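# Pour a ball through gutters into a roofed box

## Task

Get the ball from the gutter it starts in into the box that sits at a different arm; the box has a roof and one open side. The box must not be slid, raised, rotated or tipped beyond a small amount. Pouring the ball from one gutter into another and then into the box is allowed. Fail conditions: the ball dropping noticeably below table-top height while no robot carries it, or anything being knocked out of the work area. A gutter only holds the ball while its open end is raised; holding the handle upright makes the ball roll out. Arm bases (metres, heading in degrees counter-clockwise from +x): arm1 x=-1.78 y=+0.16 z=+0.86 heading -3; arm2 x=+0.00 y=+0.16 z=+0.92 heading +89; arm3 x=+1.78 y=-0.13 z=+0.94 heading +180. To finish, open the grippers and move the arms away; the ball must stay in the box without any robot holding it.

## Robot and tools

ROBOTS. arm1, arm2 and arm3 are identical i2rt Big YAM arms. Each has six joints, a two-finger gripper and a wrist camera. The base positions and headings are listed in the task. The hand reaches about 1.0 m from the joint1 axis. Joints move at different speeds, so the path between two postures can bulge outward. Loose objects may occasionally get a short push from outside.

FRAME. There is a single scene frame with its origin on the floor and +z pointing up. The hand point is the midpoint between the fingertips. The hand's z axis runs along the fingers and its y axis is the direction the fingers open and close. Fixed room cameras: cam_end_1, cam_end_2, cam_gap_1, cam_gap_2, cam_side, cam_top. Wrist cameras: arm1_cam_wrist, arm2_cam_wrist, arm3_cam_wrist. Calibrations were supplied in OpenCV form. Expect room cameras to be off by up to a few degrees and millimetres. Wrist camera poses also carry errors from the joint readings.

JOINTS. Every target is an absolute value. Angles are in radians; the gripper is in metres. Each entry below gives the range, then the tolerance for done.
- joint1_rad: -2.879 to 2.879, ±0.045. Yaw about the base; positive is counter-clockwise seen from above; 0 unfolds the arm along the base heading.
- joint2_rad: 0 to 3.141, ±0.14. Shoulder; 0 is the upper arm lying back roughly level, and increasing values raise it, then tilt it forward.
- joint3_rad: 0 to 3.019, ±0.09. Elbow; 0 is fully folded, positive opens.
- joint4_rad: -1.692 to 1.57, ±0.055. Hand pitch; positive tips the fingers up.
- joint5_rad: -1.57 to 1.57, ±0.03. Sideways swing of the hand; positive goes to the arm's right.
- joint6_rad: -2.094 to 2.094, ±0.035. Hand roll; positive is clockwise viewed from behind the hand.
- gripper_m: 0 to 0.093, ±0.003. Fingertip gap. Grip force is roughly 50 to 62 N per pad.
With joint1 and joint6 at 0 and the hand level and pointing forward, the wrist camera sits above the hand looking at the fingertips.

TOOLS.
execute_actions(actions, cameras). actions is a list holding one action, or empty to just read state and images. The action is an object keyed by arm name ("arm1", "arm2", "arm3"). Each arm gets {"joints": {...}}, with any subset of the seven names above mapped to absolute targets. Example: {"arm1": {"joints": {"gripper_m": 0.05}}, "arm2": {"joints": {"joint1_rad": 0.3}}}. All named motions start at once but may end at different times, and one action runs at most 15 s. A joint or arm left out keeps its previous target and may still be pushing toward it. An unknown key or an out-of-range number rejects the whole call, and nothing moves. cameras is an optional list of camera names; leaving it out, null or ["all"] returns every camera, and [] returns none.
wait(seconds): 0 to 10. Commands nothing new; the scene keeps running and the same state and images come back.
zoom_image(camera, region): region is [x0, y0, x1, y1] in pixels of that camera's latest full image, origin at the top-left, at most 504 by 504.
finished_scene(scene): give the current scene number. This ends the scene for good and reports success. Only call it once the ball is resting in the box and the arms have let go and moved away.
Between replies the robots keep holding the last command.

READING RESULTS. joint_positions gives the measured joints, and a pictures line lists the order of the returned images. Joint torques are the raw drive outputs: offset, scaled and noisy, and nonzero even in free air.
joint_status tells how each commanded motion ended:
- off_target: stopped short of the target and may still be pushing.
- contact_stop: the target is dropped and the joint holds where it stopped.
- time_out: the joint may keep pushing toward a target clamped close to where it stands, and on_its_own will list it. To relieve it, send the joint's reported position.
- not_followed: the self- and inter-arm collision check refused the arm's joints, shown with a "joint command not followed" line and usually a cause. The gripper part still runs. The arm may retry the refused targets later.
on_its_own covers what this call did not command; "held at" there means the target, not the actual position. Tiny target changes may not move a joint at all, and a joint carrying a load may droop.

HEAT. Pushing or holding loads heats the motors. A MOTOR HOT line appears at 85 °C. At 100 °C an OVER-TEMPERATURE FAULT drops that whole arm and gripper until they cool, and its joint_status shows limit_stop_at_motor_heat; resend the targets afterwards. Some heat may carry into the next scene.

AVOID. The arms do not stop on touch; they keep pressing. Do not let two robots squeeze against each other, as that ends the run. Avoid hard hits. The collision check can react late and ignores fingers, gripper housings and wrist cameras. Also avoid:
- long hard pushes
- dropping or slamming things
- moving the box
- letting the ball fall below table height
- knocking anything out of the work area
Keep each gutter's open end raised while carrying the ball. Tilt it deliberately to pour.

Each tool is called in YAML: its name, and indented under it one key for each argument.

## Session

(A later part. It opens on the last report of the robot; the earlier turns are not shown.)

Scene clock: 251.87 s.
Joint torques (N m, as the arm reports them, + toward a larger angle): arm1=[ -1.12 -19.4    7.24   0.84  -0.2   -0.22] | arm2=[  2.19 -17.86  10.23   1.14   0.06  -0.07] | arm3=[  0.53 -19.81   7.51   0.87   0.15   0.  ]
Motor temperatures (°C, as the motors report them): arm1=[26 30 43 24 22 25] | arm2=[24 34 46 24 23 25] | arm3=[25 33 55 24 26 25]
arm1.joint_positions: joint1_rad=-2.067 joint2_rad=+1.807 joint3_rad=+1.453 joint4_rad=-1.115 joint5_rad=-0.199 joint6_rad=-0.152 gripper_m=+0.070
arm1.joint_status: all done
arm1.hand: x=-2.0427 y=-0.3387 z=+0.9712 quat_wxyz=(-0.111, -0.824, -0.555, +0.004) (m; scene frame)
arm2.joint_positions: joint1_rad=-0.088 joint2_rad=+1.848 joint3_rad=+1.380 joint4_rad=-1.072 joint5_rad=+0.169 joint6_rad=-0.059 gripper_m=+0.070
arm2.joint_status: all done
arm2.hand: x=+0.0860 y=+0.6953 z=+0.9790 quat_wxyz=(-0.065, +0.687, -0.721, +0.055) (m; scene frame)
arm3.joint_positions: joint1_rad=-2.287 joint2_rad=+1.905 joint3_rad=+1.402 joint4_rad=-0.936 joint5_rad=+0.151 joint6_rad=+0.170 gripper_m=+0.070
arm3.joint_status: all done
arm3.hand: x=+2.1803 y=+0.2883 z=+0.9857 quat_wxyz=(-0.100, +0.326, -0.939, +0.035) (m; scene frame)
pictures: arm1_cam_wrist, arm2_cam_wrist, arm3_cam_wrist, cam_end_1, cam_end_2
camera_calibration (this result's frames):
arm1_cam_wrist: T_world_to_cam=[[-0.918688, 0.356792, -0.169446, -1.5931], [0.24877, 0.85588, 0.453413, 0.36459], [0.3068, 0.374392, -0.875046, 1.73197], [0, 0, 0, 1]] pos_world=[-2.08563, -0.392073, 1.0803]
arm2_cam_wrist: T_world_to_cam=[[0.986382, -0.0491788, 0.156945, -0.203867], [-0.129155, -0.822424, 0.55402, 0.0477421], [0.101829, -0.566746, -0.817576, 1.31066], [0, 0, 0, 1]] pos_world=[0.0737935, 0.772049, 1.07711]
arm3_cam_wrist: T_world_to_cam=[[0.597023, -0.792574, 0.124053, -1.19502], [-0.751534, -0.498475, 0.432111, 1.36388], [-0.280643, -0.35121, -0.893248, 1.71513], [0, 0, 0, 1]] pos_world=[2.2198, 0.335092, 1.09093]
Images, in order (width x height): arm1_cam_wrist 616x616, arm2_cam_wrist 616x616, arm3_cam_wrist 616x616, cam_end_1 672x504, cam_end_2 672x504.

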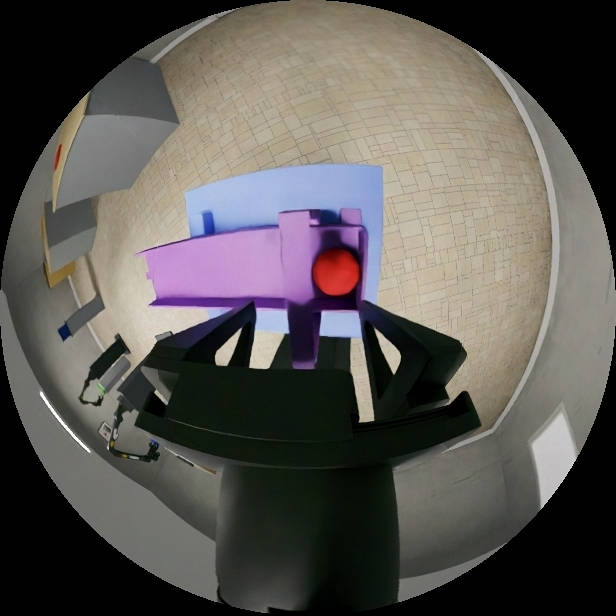

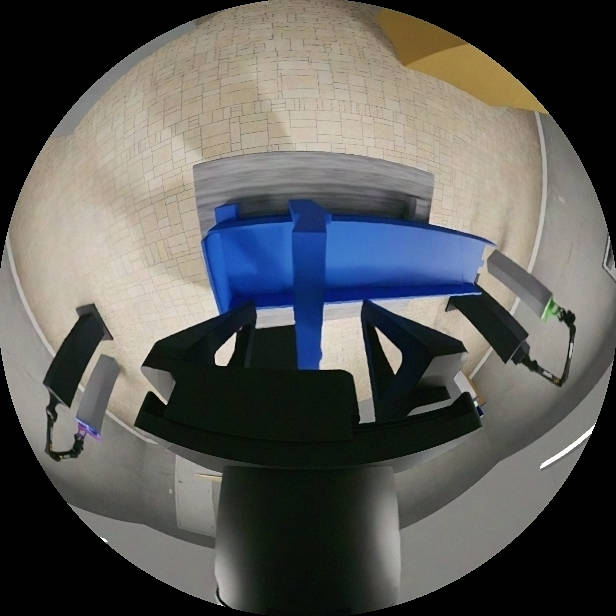

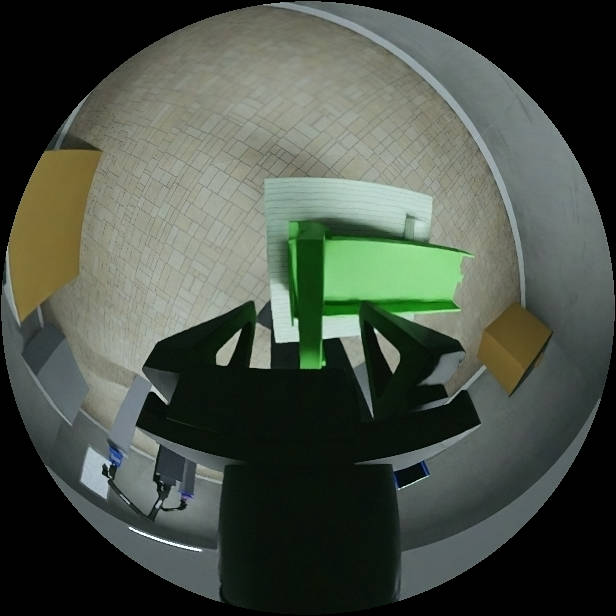

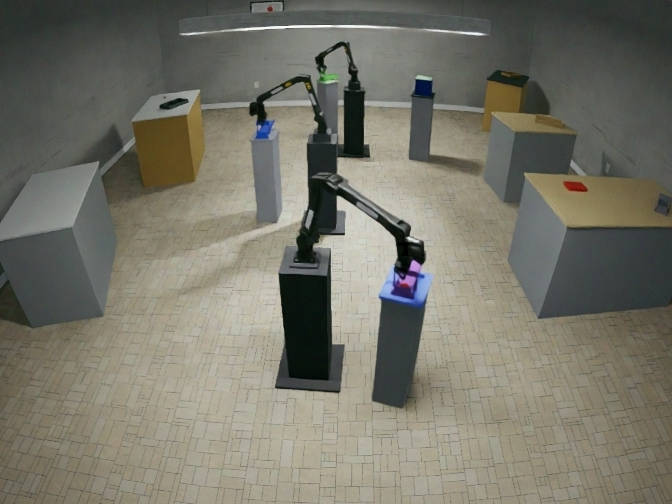

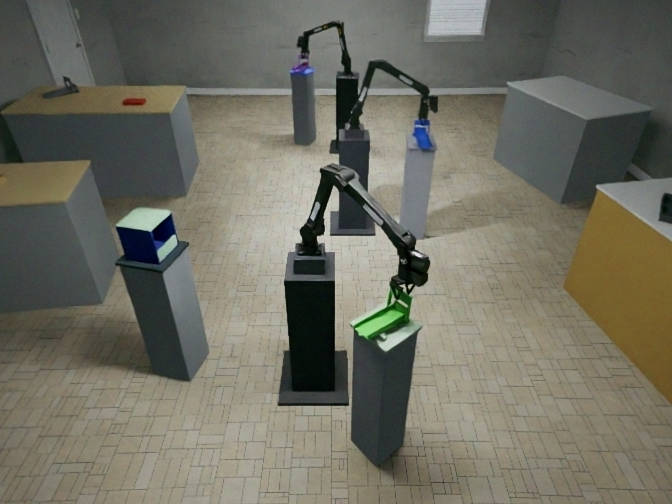

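execute_actions:
  actions:
    - {"arm1":{"joints":{"gripper_m":0.008}},"arm2":{"joints":{"gripper_m":0.008}},"arm3":{"joints":{"gripper_m":0.008}}}
  cameras: ["arm1_cam_wrist","arm2_cam_wrist","arm3_cam_wrist"]

Scene clock: 258.90 s.
Joint torques (N m, as the arm reports them, + toward a larger angle): arm1=[ -1.1  -19.23   7.25   0.74   0.37  -0.21] | arm2=[  2.01 -17.09  10.48   1.14  -0.24  -0.06] | arm3=[  0.17 -19.87   7.9    0.87  -0.41   0.05]
Motor temperatures (°C, as the motors report them): arm1=[26 31 43 24 22 25] | arm2=[24 34 45 24 23 25] | arm3=[25 33 53 24 26 25]
arm1.joint_positions: joint1_rad=-2.068 joint2_rad=+1.805 joint3_rad=+1.453 joint4_rad=-1.113 joint5_rad=-0.212 joint6_rad=-0.154 gripper_m=+0.012
arm1.joint_status: gripper_m off_target (ended at +0.012, target +0.008)
arm1.hand: x=-2.0416 y=-0.3401 z=+0.9727 quat_wxyz=(-0.118, -0.823, -0.555, +0.003) (m; scene frame)
arm2.joint_positions: joint1_rad=-0.086 joint2_rad=+1.844 joint3_rad=+1.380 joint4_rad=-1.072 joint5_rad=+0.179 joint6_rad=-0.061 gripper_m=+0.011
arm2.joint_status: gripper_m off_target (ended at +0.011, target +0.008)
arm2.hand: x=+0.0867 y=+0.6955 z=+0.9813 quat_wxyz=(-0.070, +0.688, -0.720, +0.057) (m; scene frame)
arm3.joint_positions: joint1_rad=-2.287 joint2_rad=+1.898 joint3_rad=+1.402 joint4_rad=-0.936 joint5_rad=+0.164 joint6_rad=+0.165 gripper_m=+0.013
arm3.joint_status: gripper_m off_target (ended at +0.013, target +0.008)
arm3.hand: x=+2.1826 y=+0.2869 z=+0.9903 quat_wxyz=(-0.106, +0.328, -0.938, +0.039) (m; scene frame)
pictures: arm1_cam_wrist, arm2_cam_wrist, arm3_cam_wrist
camera_calibration (this result's frames):
arm1_cam_wrist: T_world_to_cam=[[-0.917972, 0.353127, -0.180633, -1.58021], [0.243337, 0.861011, 0.446595, 0.362071], [0.313232, 0.366007, -0.876313, 1.74498], [0, 0, 0, 1]] pos_world=[-2.08528, -0.392406, 1.08201]
arm2_cam_wrist: T_world_to_cam=[[0.984867, -0.0465204, 0.166949, -0.216418], [-0.13227, -0.824209, 0.550622, 0.0516228], [0.111985, -0.564372, -0.81789, 1.31036], [0, 0, 0, 1]] pos_world=[0.0732299, 0.772012, 1.07944]
arm3_cam_wrist: T_world_to_cam=[[0.597127, -0.790488, 0.136266, -1.21099], [-0.756636, -0.498654, 0.422902, 1.38331], [-0.266349, -0.35563, -0.895871, 1.69212], [0, 0, 0, 1]] pos_world=[2.22047, 0.334287, 1.09593]
Images, in order (width x height): arm1_cam_wrist 616x616, arm2_cam_wrist 616x616, arm3_cam_wrist 616x616.

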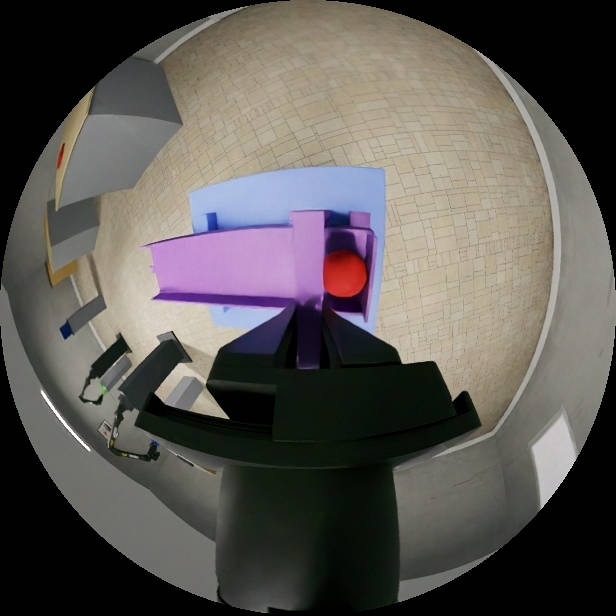

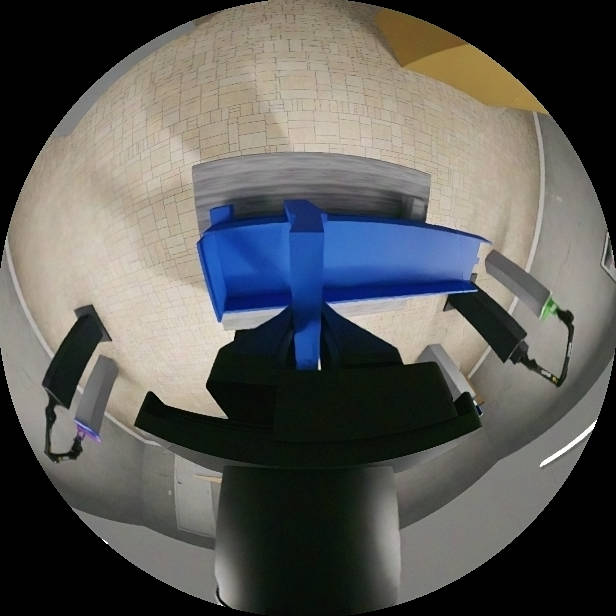

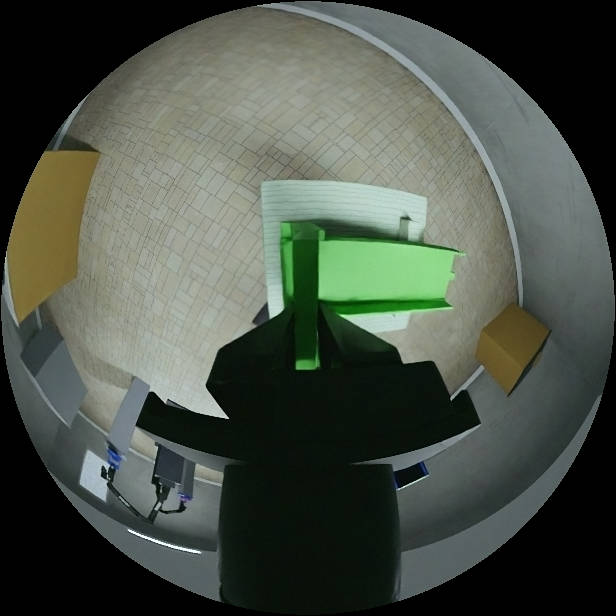

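execute_actions:
  actions:
    - {"arm1":{"joints":{"joint2_rad":1.756,"joint3_rad":1.575,"joint4_rad":-1.278,"joint5_rad":-0.215}},"arm2":{"joints":{"joint2_rad":1.76,"joint3_rad":1.54,"joint4_rad":-1.296,"joint5_rad":0.18}},"arm3":{"joints":{"joint2_rad":1.83,"joint3_rad":1.53,"joint4_rad":-1.122,"joint5_rad":0.165}}}
  cameras: ["arm1_cam_wrist","cam_end_1","cam_end_2"]

Scene clock: 272.33 s.
Joint torques (N m, as the arm reports them, + toward a larger angle): arm1=[ -1.03 -21.63  12.11  -0.27  -0.31  -0.21] | arm2=[  2.06 -16.73  13.87  -0.1    0.14  -0.05] | arm3=[ -0.44 -21.68  11.48   0.08   0.3    0.04]
Motor temperatures (°C, as the motors report them): arm1=[26 31 44 24 23 25] | arm2=[24 34 45 24 23 25] | arm3=[25 34 52 24 26 25]
arm1.joint_positions: joint1_rad=-2.069 joint2_rad=+1.780 joint3_rad=+1.514 joint4_rad=-1.266 joint5_rad=-0.213 joint6_rad=-0.154 gripper_m=+0.012
arm1.joint_status: all done
arm1.hand: x=-2.0340 y=-0.3271 z=+1.0065 quat_wxyz=(-0.104, -0.826, -0.553, -0.027) (m; scene frame)
arm2.joint_positions: joint1_rad=-0.086 joint2_rad=+1.759 joint3_rad=+1.503 joint4_rad=-1.281 joint5_rad=+0.177 joint6_rad=-0.062 gripper_m=+0.011
arm2.joint_status: all done
arm2.hand: x=+0.0860 y=+0.6932 z=+1.0685 quat_wxyz=(-0.068, +0.689, -0.720, +0.057) (m; scene frame)
arm3.joint_positions: joint1_rad=-2.287 joint2_rad=+1.846 joint3_rad=+1.477 joint4_rad=-1.113 joint5_rad=+0.163 joint6_rad=+0.162 gripper_m=+0.012
arm3.joint_status: all done
arm3.hand: x=+2.1755 y=+0.2797 z=+1.0418 quat_wxyz=(-0.084, +0.331, -0.938, +0.051) (m; scene frame)
pictures: arm1_cam_wrist, cam_end_1, cam_end_2
camera_calibration (this result's frames):
arm1_cam_wrist: T_world_to_cam=[[-0.911232, 0.363991, -0.192785, -1.5422], [0.226802, 0.834104, 0.502824, 0.23489], [0.343826, 0.414465, -0.842616, 1.81167], [0, 0, 0, 1]] pos_world=[-2.08148, -0.385447, 1.11112]
Images, in order (width x height): arm1_cam_wrist 616x616, cam_end_1 672x504, cam_end_2 672x504.

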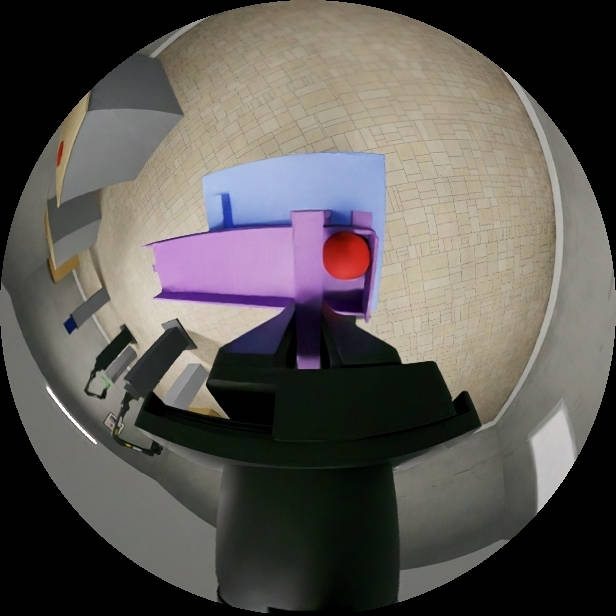

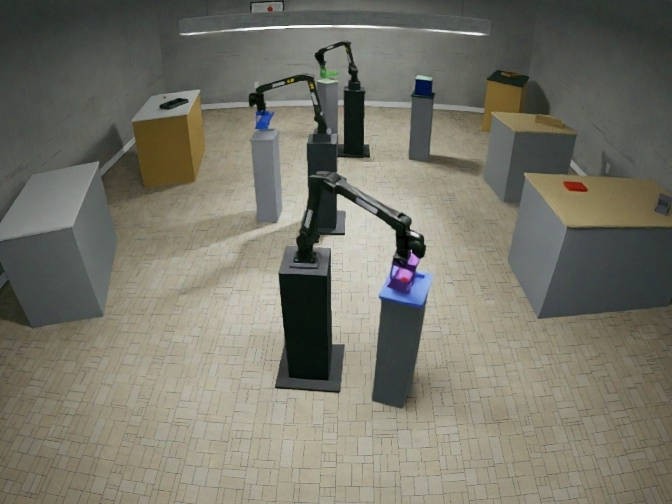

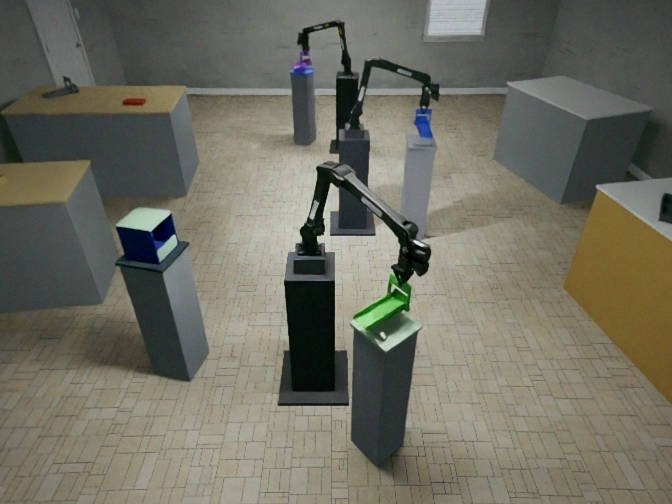

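execute_actions:
  actions:
    - {"arm1":{"joints":{"joint2_rad":1.6,"joint3_rad":1.64,"joint4_rad":-1.28,"joint5_rad":-0.38}},"arm2":{"joints":{"joint1_rad":1.5876,"joint2_rad":1.7,"joint3_rad":1.58,"joint4_rad":-1.0,"joint5_rad":0.0,"joint6_rad":-1.571}},"arm3":{"joints":{"joint2_rad":1.6,"joint3_rad":1.53,"joint4_rad":-1.1}}}
  cameras: ["arm1_cam_wrist","cam_end_1","cam_end_2","cam_side"]

Scene clock: 322.33 s.
Joint torques (N m, as the arm reports them, + toward a larger angle): arm1=[ -1.   -17.16  11.44   0.33  -0.53  -0.21] | arm2=[  1.61 -19.4   14.8    1.34  -0.08  -0.06] | arm3=[ -0.28 -16.89  11.47   1.15   0.28   0.04]
Motor temperatures (°C, as the motors report them): arm1=[26 33 57 24 23 25] | arm2=[24 34 49 24 23 25] | arm3=[25 35 57 24 26 25]
arm1.joint_positions: joint1_rad=-2.069 joint2_rad=+1.602 joint3_rad=+1.597 joint4_rad=-1.272 joint5_rad=-0.374 joint6_rad=-0.155 gripper_m=+0.012
arm1.joint_status: all done
arm1.hand: x=-2.0146 y=-0.3464 z=+1.1427 quat_wxyz=(-0.227, -0.794, -0.562, +0.053) (m; scene frame)
arm2.joint_positions: joint1_rad=+1.593 joint2_rad=+1.732 joint3_rad=+1.539 joint4_rad=-1.009 joint5_rad=-0.002 joint6_rad=-1.563 gripper_m=+0.011
arm2.joint_status: all done
arm2.hand: x=-0.6130 y=+0.1599 z=+1.1117 quat_wxyz=(-0.128, +0.696, +0.694, -0.133) (m; scene frame)
arm3.joint_positions: joint1_rad=-2.287 joint2_rad=+1.603 joint3_rad=+1.490 joint4_rad=-1.112 joint5_rad=+0.163 joint6_rad=+0.162 gripper_m=+0.012
arm3.joint_status: all done
arm3.hand: x=+2.1712 y=+0.2765 z=+1.1801 quat_wxyz=(-0.195, +0.317, -0.928, -0.011) (m; scene frame)
pictures: arm1_cam_wrist, cam_end_1, cam_end_2, cam_side
camera_calibration (this result's frames):
arm1_cam_wrist: T_world_to_cam=[[-0.91906, 0.265413, -0.291351, -1.42859], [0.20058, 0.951341, 0.233919, 0.473282], [0.339259, 0.156547, -0.927576, 1.92627], [0, 0, 0, 1]] pos_world=[-2.0614, -0.372637, 1.25983]
Images, in order (width x height): arm1_cam_wrist 616x616, cam_end_1 672x504, cam_end_2 672x504, cam_side 672x504.

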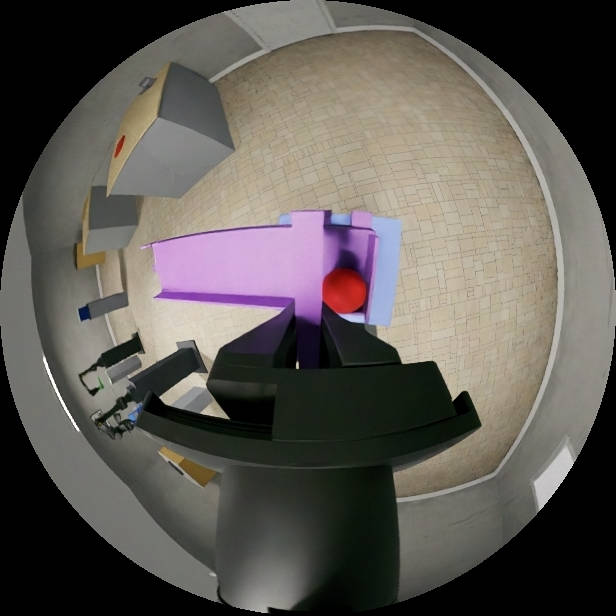

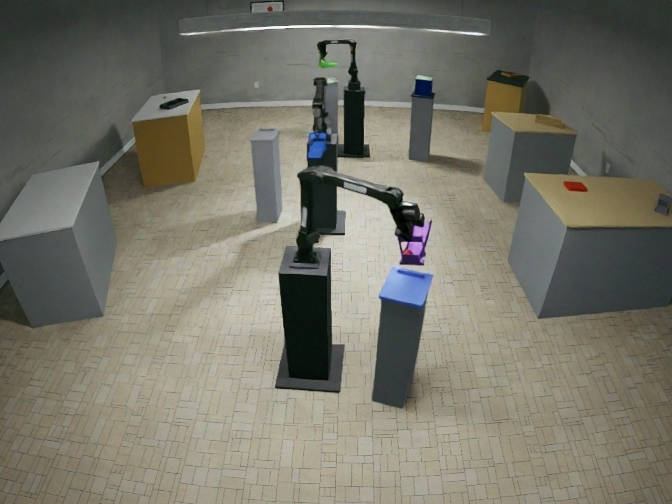

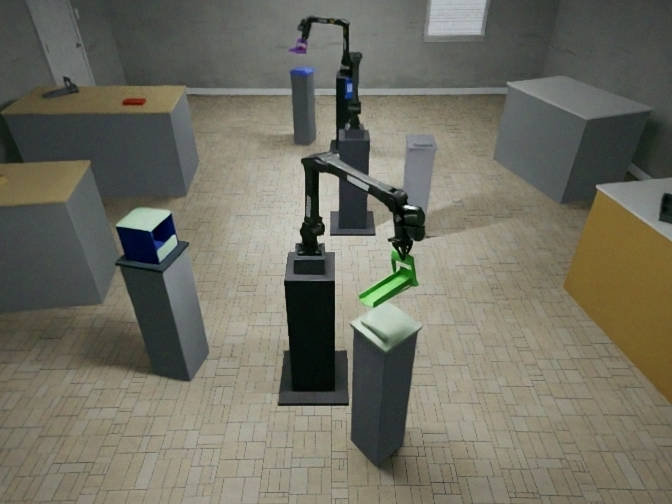

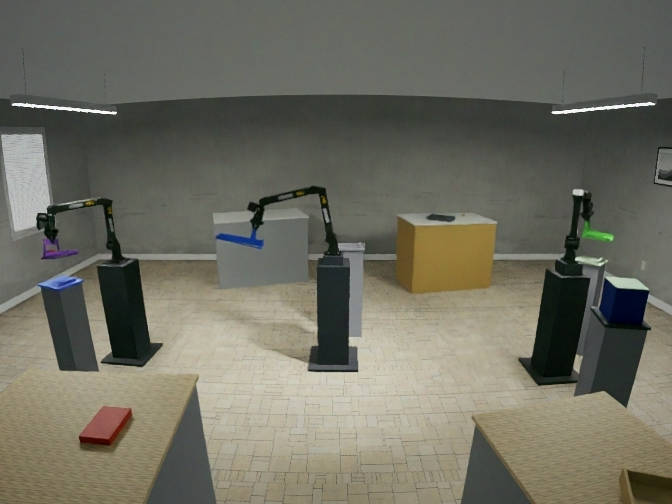

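execute_actions:
  actions:
    - {"arm1":{"joints":{"joint1_rad":0.055,"joint4_rad":-1.14,"joint6_rad":1.571}},"arm2":{"joints":{"joint2_rad":2.055,"joint3_rad":1.73,"joint4_rad":-0.79}},"arm3":{"joints":{"joint1_rad":-0.151,"joint5_rad":0.0,"joint6_rad":-1.571}}}
  cameras: ["arm1_cam_wrist","cam_gap_1","cam_side"]

Scene clock: 343.53 s.
Joint torques (N m, as the arm reports them, + toward a larger angle): arm1=[ -1.09 -19.41  11.47   1.06  -0.3   -0.1 ] | arm2=[  1.4  -24.58  13.37   1.7   -0.08  -0.05] | arm3=[ -0.75 -18.    11.19   1.07   0.07  -0.02]
Motor temperatures (°C, as the motors report them): arm1=[26 32 57 24 23 25] | arm2=[24 36 50 24 23 25] | arm3=[25 34 58 24 26 25]
arm1.joint_positions: joint1_rad=+0.064 joint2_rad=+1.622 joint3_rad=+1.597 joint4_rad=-1.150 joint5_rad=-0.377 joint6_rad=+1.564 gripper_m=+0.012
arm1.joint_status: all done
arm1.hand: x=-1.1998 y=+0.2259 z=+1.1418 quat_wxyz=(-0.006, -0.648, -0.713, -0.267) (m; scene frame)
arm2.joint_positions: joint1_rad=+1.593 joint2_rad=+2.087 joint3_rad=+1.698 joint4_rad=-0.808 joint5_rad=-0.002 joint6_rad=-1.564 gripper_m=+0.011
arm2.joint_status: all done
arm2.hand: x=-0.7110 y=+0.1592 z=+0.9734 quat_wxyz=(-0.130, +0.696, +0.694, -0.134) (m; scene frame)
arm3.joint_positions: joint1_rad=-0.145 joint2_rad=+1.615 joint3_rad=+1.490 joint4_rad=-1.104 joint5_rad=-0.003 joint6_rad=-1.560 gripper_m=+0.012
arm3.joint_status: all done
arm3.hand: x=+1.2158 y=-0.0426 z=+1.1594 quat_wxyz=(-0.124, +0.751, +0.639, -0.107) (m; scene frame)
pictures: arm1_cam_wrist, cam_gap_1, cam_side
camera_calibration (this result's frames):
arm1_cam_wrist: T_world_to_cam=[[-0.924173, -0.0246515, -0.381177, -0.669948], [-0.331834, 0.546058, 0.769225, -1.39285], [0.189182, 0.837385, -0.512832, 0.752027], [0, 0, 0, 1]] pos_world=[-1.22361, 0.114326, 1.20171]
Images, in order (width x height): arm1_cam_wrist 616x616, cam_gap_1 672x504, cam_side 672x504.

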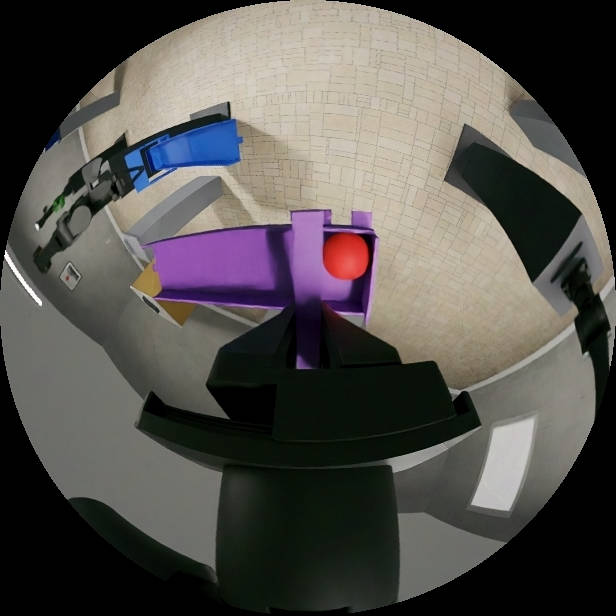

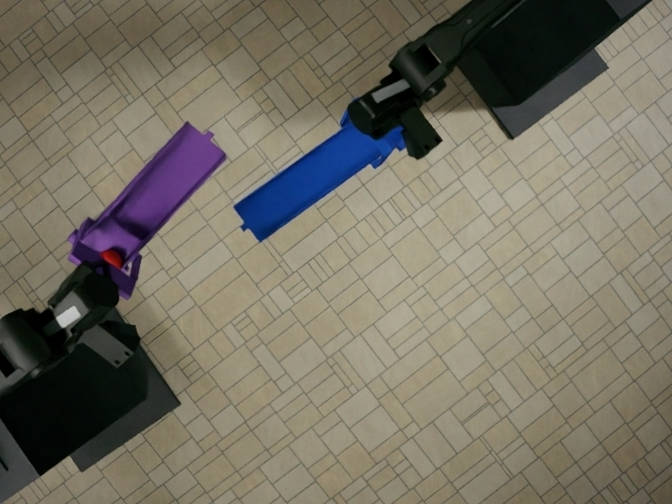

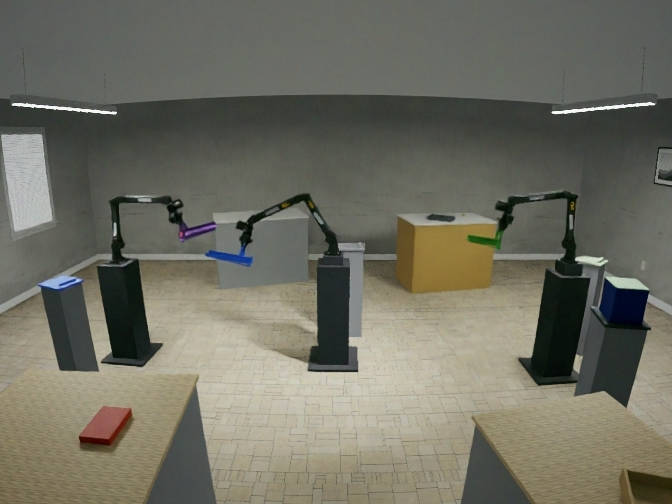

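execute_actions:
  actions:
    - {"arm1":{"joints":{"joint1_rad":0.055,"joint2_rad":1.76,"joint3_rad":1.86,"joint5_rad":0.0}},"arm3":{"joints":{"joint2_rad":1.8,"joint3_rad":1.6,"joint4_rad":-0.95}}}
  cameras: ["arm1_cam_wrist","cam_gap_1","cam_side"]

zoom_image:
  camera: "cam_side"
  region: [150, 180, 350, 290]

Scene clock: 356.37 s.
Joint torques (N m, as the arm reports them, + toward a larger angle): arm1=[ -1.29 -22.14  13.86   1.02   0.18  -0.14] | arm2=[  1.37 -23.93  13.37   1.71  -0.08  -0.05] | arm3=[ -1.24 -23.05  11.16   1.1    0.11  -0.07]
Motor temperatures (°C, as the motors report them): arm1=[26 32 58 24 23 25] | arm2=[24 38 49 24 23 25] | arm3=[25 34 58 24 26 25]
arm1.joint_positions: joint1_rad=+0.063 joint2_rad=+1.778 joint3_rad=+1.784 joint4_rad=-1.150 joint5_rad=-0.002 joint6_rad=+1.566 gripper_m=+0.012
arm1.joint_status: all done
arm1.hand: x=-1.1300 y=+0.1633 z=+1.1277 quat_wxyz=(-0.149, -0.686, -0.696, -0.151) (m; scene frame)
arm2.joint_positions: joint1_rad=+1.593 joint2_rad=+2.087 joint3_rad=+1.698 joint4_rad=-0.808 joint5_rad=-0.002 joint6_rad=-1.564 gripper_m=+0.011
arm2.joint_status: not commanded
arm2.hand: x=-0.7110 y=+0.1592 z=+0.9734 quat_wxyz=(-0.130, +0.696, +0.694, -0.134) (m; scene frame)
arm3.joint_positions: joint1_rad=-0.145 joint2_rad=+1.833 joint3_rad=+1.556 joint4_rad=-0.965 joint5_rad=-0.003 joint6_rad=-1.560 gripper_m=+0.012
arm3.joint_status: all done
arm3.hand: x=+1.1530 y=-0.0328 z=+1.0742 quat_wxyz=(-0.120, +0.752, +0.640, -0.103) (m; scene frame)
pictures: arm1_cam_wrist, cam_gap_1, cam_side
camera_calibration (this result's frames):
arm1_cam_wrist: T_world_to_cam=[[-0.9137, -0.0188866, -0.405951, -0.573492], [-0.2493, 0.814929, 0.523201, -0.997876], [0.32094, 0.579253, -0.749309, 1.24175], [0, 0, 0, 1]] pos_world=[-1.1713, 0.0830808, 1.21973]
Images, in order (width x height): arm1_cam_wrist 616x616, cam_gap_1 672x504, cam_side 672x504.

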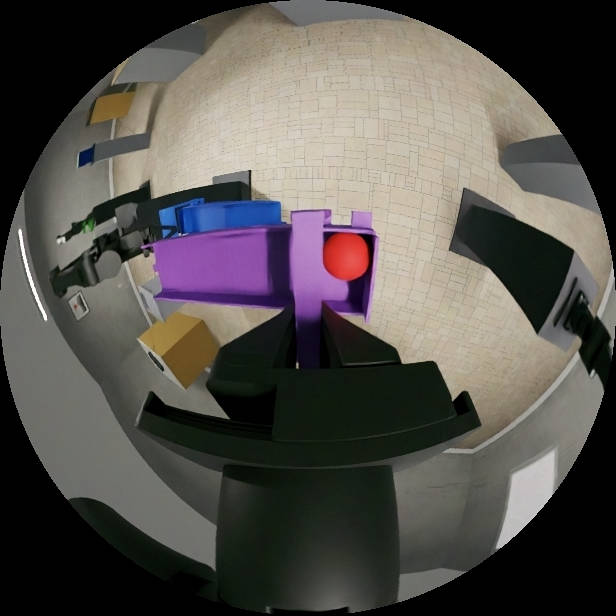

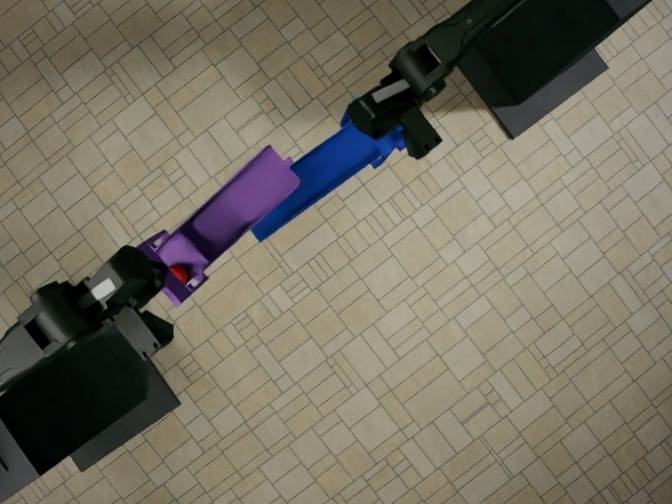

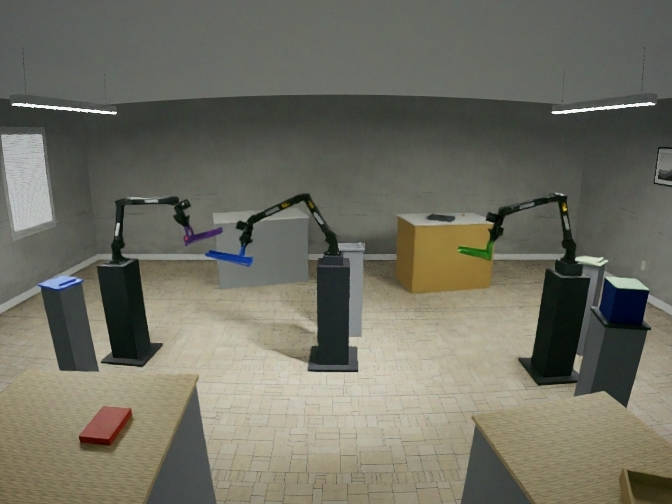

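Region (150, 180, 350, 290) of cam_side's 672x504 image, scaled by 2.520, with more detail than that image has; it fills the top 277 rows of this view, and the rest is white.

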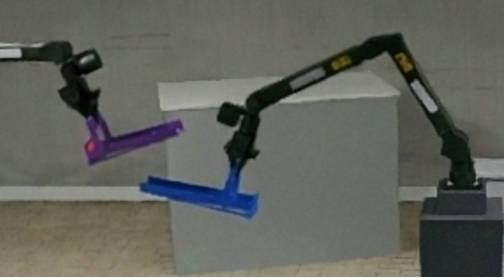

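zoom_image:
  camera: "cam_gap_1"
  region: [130, 90, 430, 320]

Region (130, 90, 430, 320) of cam_gap_1's 672x504 image, scaled by 1.680, with more detail than that image has; it fills the top 386 rows of this view, and the rest is white.

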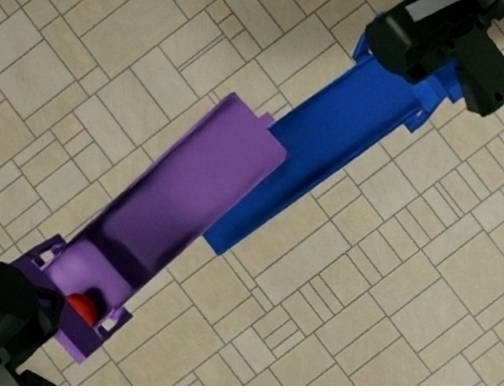

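execute_actions:
  actions:
    - {"arm1":{"joints":{"joint1_rad":0.025,"joint4_rad":-1.30}}}
  cameras: ["arm1_cam_wrist","cam_gap_1","cam_side"]

zoom_image:
  camera: "cam_gap_1"
  region: [130, 90, 430, 320]

zoom_image:
  camera: "cam_side"
  region: [150, 180, 350, 290]

Scene clock: 397.47 s.
Joint torques (N m, as the arm reports them, + toward a larger angle): arm1=[ -0.63 -21.82  13.6    0.27   0.11  -0.12] | arm2=[  1.33 -23.92  13.37   1.71  -0.08  -0.05] | arm3=[ -0.96 -23.22  11.11   1.21   0.05  -0.04]
Motor temperatures (°C, as the motors report them): arm1=[26 34 68 24 23 25] | arm2=[24 40 49 24 23 25] | arm3=[25 37 58 24 26 25]
arm1.joint_positions: joint1_rad=+0.025 joint2_rad=+1.778 joint3_rad=+1.786 joint4_rad=-1.293 joint5_rad=-0.001 joint6_rad=+1.566 gripper_m=+0.012
arm1.joint_status: all done
arm1.hand: x=-1.1628 y=+0.1393 z=+1.1160 quat_wxyz=(-0.102, -0.708, -0.692, -0.099) (m; scene frame)
arm2.joint_positions: joint1_rad=+1.593 joint2_rad=+2.087 joint3_rad=+1.698 joint4_rad=-0.808 joint5_rad=-0.002 joint6_rad=-1.564 gripper_m=+0.011
arm2.joint_status: not commanded
arm2.hand: x=-0.7110 y=+0.1592 z=+0.9734 quat_wxyz=(-0.130, +0.696, +0.694, -0.134) (m; scene frame)
arm3.joint_positions: joint1_rad=-0.145 joint2_rad=+1.833 joint3_rad=+1.556 joint4_rad=-0.965 joint5_rad=-0.003 joint6_rad=-1.560 gripper_m=+0.012
arm3.joint_status: not commanded
arm3.hand: x=+1.1530 y=-0.0328 z=+1.0742 quat_wxyz=(-0.120, +0.752, +0.640, -0.103) (m; scene frame)
pictures: arm1_cam_wrist, cam_gap_1, cam_side
camera_calibration (this result's frames):
arm1_cam_wrist: T_world_to_cam=[[-0.961872, 0.0169259, -0.272975, -0.818052], [-0.141802, 0.822591, 0.550669, -0.887161], [0.233868, 0.568382, -0.788827, 1.20176], [0, 0, 0, 1]] pos_world=[-1.19372, 0.0605588, 1.21321]
Images, in order (width x height): arm1_cam_wrist 616x616, cam_gap_1 672x504, cam_side 672x504.

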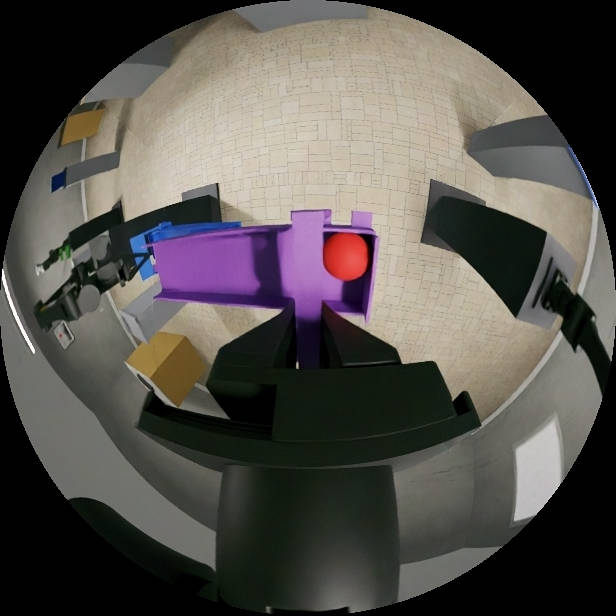

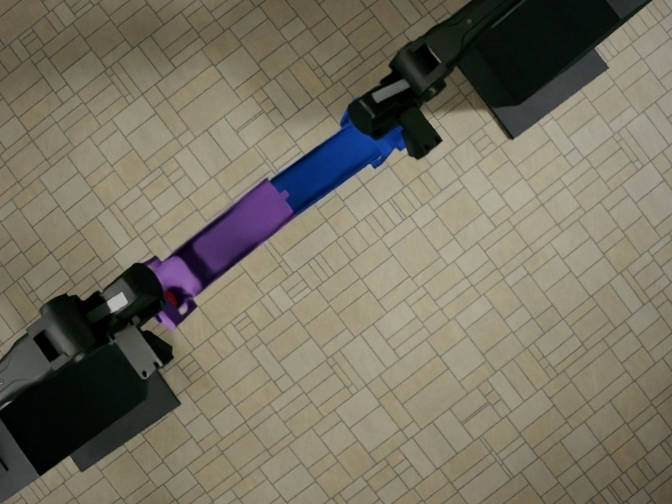

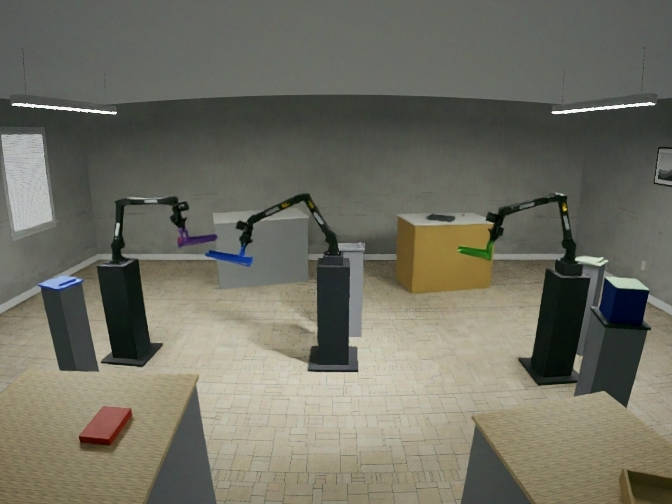

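Region (130, 90, 430, 320) of cam_gap_1's 672x504 image, scaled by 1.680, with more detail than that image has; it fills the top 386 rows of this view, and the rest is white.

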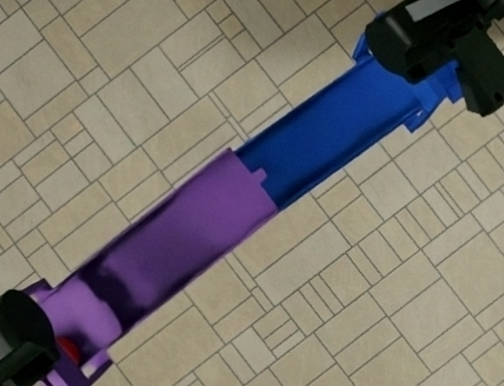

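Region (150, 180, 350, 290) of cam_side's 672x504 image, scaled by 2.520, with more detail than that image has; it fills the top 277 rows of this view, and the rest is white.

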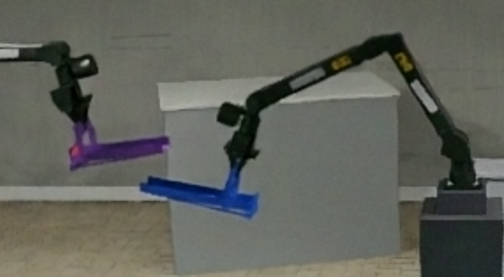

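execute_actions:
  actions:
    - {"arm1":{"joints":{"joint1_rad":0.045,"joint3_rad":1.935}},"arm2":{"joints":{"joint2_rad":2.125}},"arm3":{"joints":{"joint2_rad":1.90,"joint3_rad":1.65,"joint4_rad":-0.86}}}
  cameras: ["cam_gap_1"]

execute_actions:
  actions:
    - {"arm1":{"joints":{"joint2_rad":1.82,"joint4_rad":-1.31}},"arm2":{"joints":{"joint3_rad":1.815,"joint4_rad":-0.845}}}
  cameras: ["arm1_cam_wrist","cam_gap_1","cam_side"]

zoom_image:
  camera: "cam_gap_1"
  region: [130, 90, 430, 320]

zoom_image:
  camera: "cam_side"
  region: [150, 180, 350, 290]

Scene clock: 427.97 s.
Joint torques (N m, as the arm reports them, + toward a larger angle): arm1=[ -0.14 -21.68  12.7    0.53   0.12  -0.12] | arm2=[  1.37 -20.98  13.14   1.6   -0.08  -0.05] | arm3=[ -0.8  -22.47  12.06   1.34   0.05  -0.09]
Motor temperatures (°C, as the motors report them): arm1=[26 34 70 24 23 25] | arm2=[24 41 50 24 23 25] | arm3=[25 38 59 24 26 25]
arm1.joint_positions: joint1_rad=+0.038 joint2_rad=+1.777 joint3_rad=+1.875 joint4_rad=-1.297 joint5_rad=-0.001 joint6_rad=+1.566 gripper_m=+0.012
arm1.joint_status: all done
arm1.hand: x=-1.1447 y=+0.1471 z=+1.1570 quat_wxyz=(-0.132, -0.698, -0.692, -0.130) (m; scene frame)
arm2.joint_positions: joint1_rad=+1.593 joint2_rad=+2.118 joint3_rad=+1.698 joint4_rad=-0.808 joint5_rad=-0.002 joint6_rad=-1.564 gripper_m=+0.011
arm2.joint_status: all done
arm2.hand: x=-0.7083 y=+0.1591 z=+0.9521 quat_wxyz=(-0.119, +0.697, +0.696, -0.124) (m; scene frame)
arm3.joint_positions: joint1_rad=-0.145 joint2_rad=+1.908 joint3_rad=+1.594 joint4_rad=-0.877 joint5_rad=-0.003 joint6_rad=-1.560 gripper_m=+0.012
arm3.joint_status: all done
arm3.hand: x=+1.1203 y=-0.0277 z=+1.0508 quat_wxyz=(-0.138, +0.748, +0.638, -0.120) (m; scene frame)
pictures: cam_gap_1
Images, in order (width x height): cam_gap_1 672x504.

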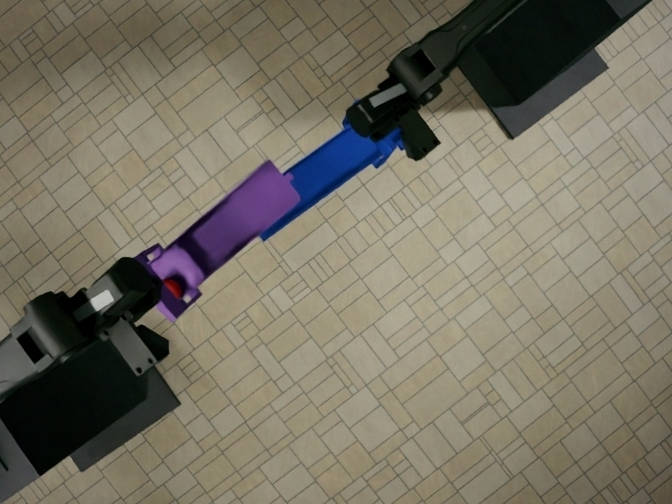

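Scene clock: 428.80 s.
Joint torques (N m, as the arm reports them, + toward a larger angle): arm1=[ -0.28 -22.17  12.61   0.33   0.12  -0.12] | arm2=[  1.34 -21.42  14.76   0.53  -0.08  -0.05] | arm3=[ -0.76 -21.43  11.92   1.26   0.07  -0.05]
Motor temperatures (°C, as the motors report them): arm1=[26 34 70 24 23 25] | arm2=[24 41 50 24 23 25] | arm3=[25 38 59 24 26 25]
arm1.joint_positions: joint1_rad=+0.038 joint2_rad=+1.832 joint3_rad=+1.875 joint4_rad=-1.303 joint5_rad=-0.001 joint6_rad=+1.566 gripper_m=+0.012
arm1.joint_status: all done
arm1.hand: x=-1.1380 y=+0.1470 z=+1.1226 quat_wxyz=(-0.110, -0.702, -0.695, -0.108) (m; scene frame)
arm2.joint_positions: joint1_rad=+1.593 joint2_rad=+2.122 joint3_rad=+1.769 joint4_rad=-0.835 joint5_rad=-0.002 joint6_rad=-1.564 gripper_m=+0.011
arm2.joint_status: all done
arm2.hand: x=-0.7281 y=+0.1591 z=+0.9781 quat_wxyz=(-0.132, +0.695, +0.693, -0.137) (m; scene frame)
arm3.joint_positions: joint1_rad=-0.145 joint2_rad=+1.908 joint3_rad=+1.594 joint4_rad=-0.877 joint5_rad=-0.003 joint6_rad=-1.560 gripper_m=+0.012
arm3.joint_status: not commanded
arm3.hand: x=+1.1203 y=-0.0277 z=+1.0508 quat_wxyz=(-0.138, +0.748, +0.638, -0.120) (m; scene frame)
pictures: arm1_cam_wrist, cam_gap_1, cam_side
camera_calibration (this result's frames):
arm1_cam_wrist: T_world_to_cam=[[-0.955061, 0.0043538, -0.296378, -0.756649], [-0.165852, 0.820867, 0.546508, -0.916034], [0.245666, 0.571103, -0.783256, 1.20359], [0, 0, 0, 1]] pos_world=[-1.17025, 0.0678627, 1.21908]
Images, in order (width x height): arm1_cam_wrist 616x616, cam_gap_1 672x504, cam_side 672x504.

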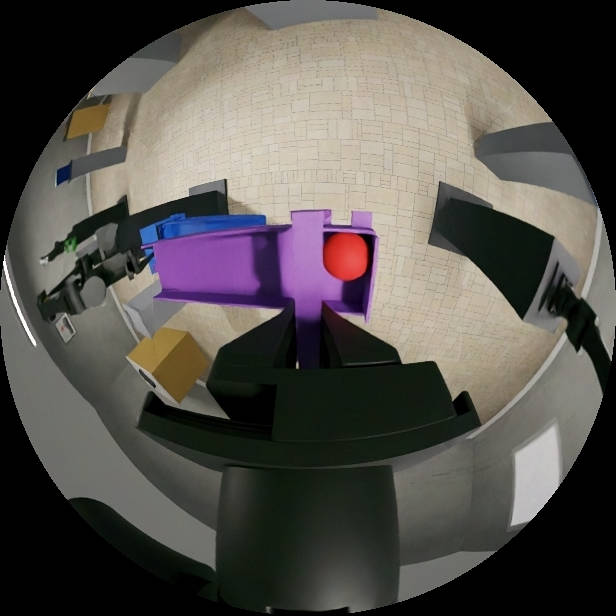

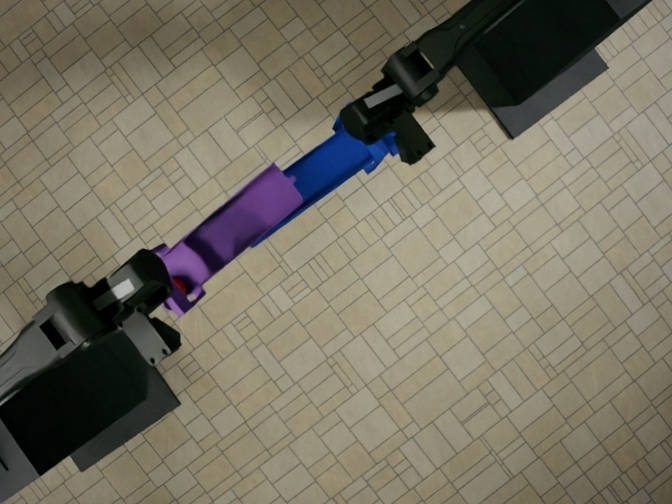

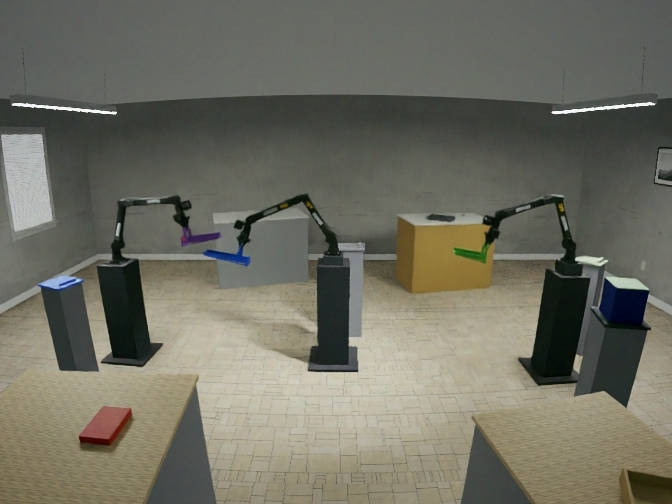

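Region (130, 90, 430, 320) of cam_gap_1's 672x504 image, scaled by 1.680, with more detail than that image has; it fills the top 386 rows of this view, and the rest is white.

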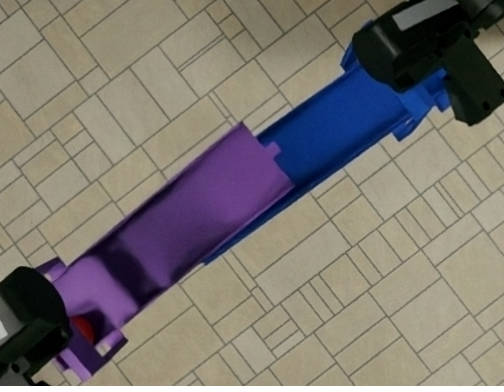

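Region (150, 180, 350, 290) of cam_side's 672x504 image, scaled by 2.520, with more detail than that image has; it fills the top 277 rows of this view, and the rest is white.

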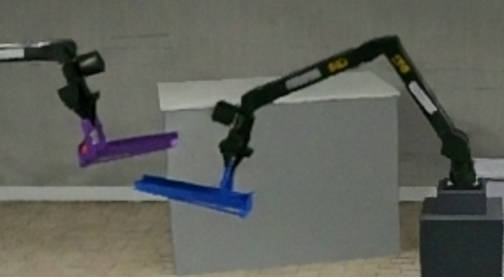

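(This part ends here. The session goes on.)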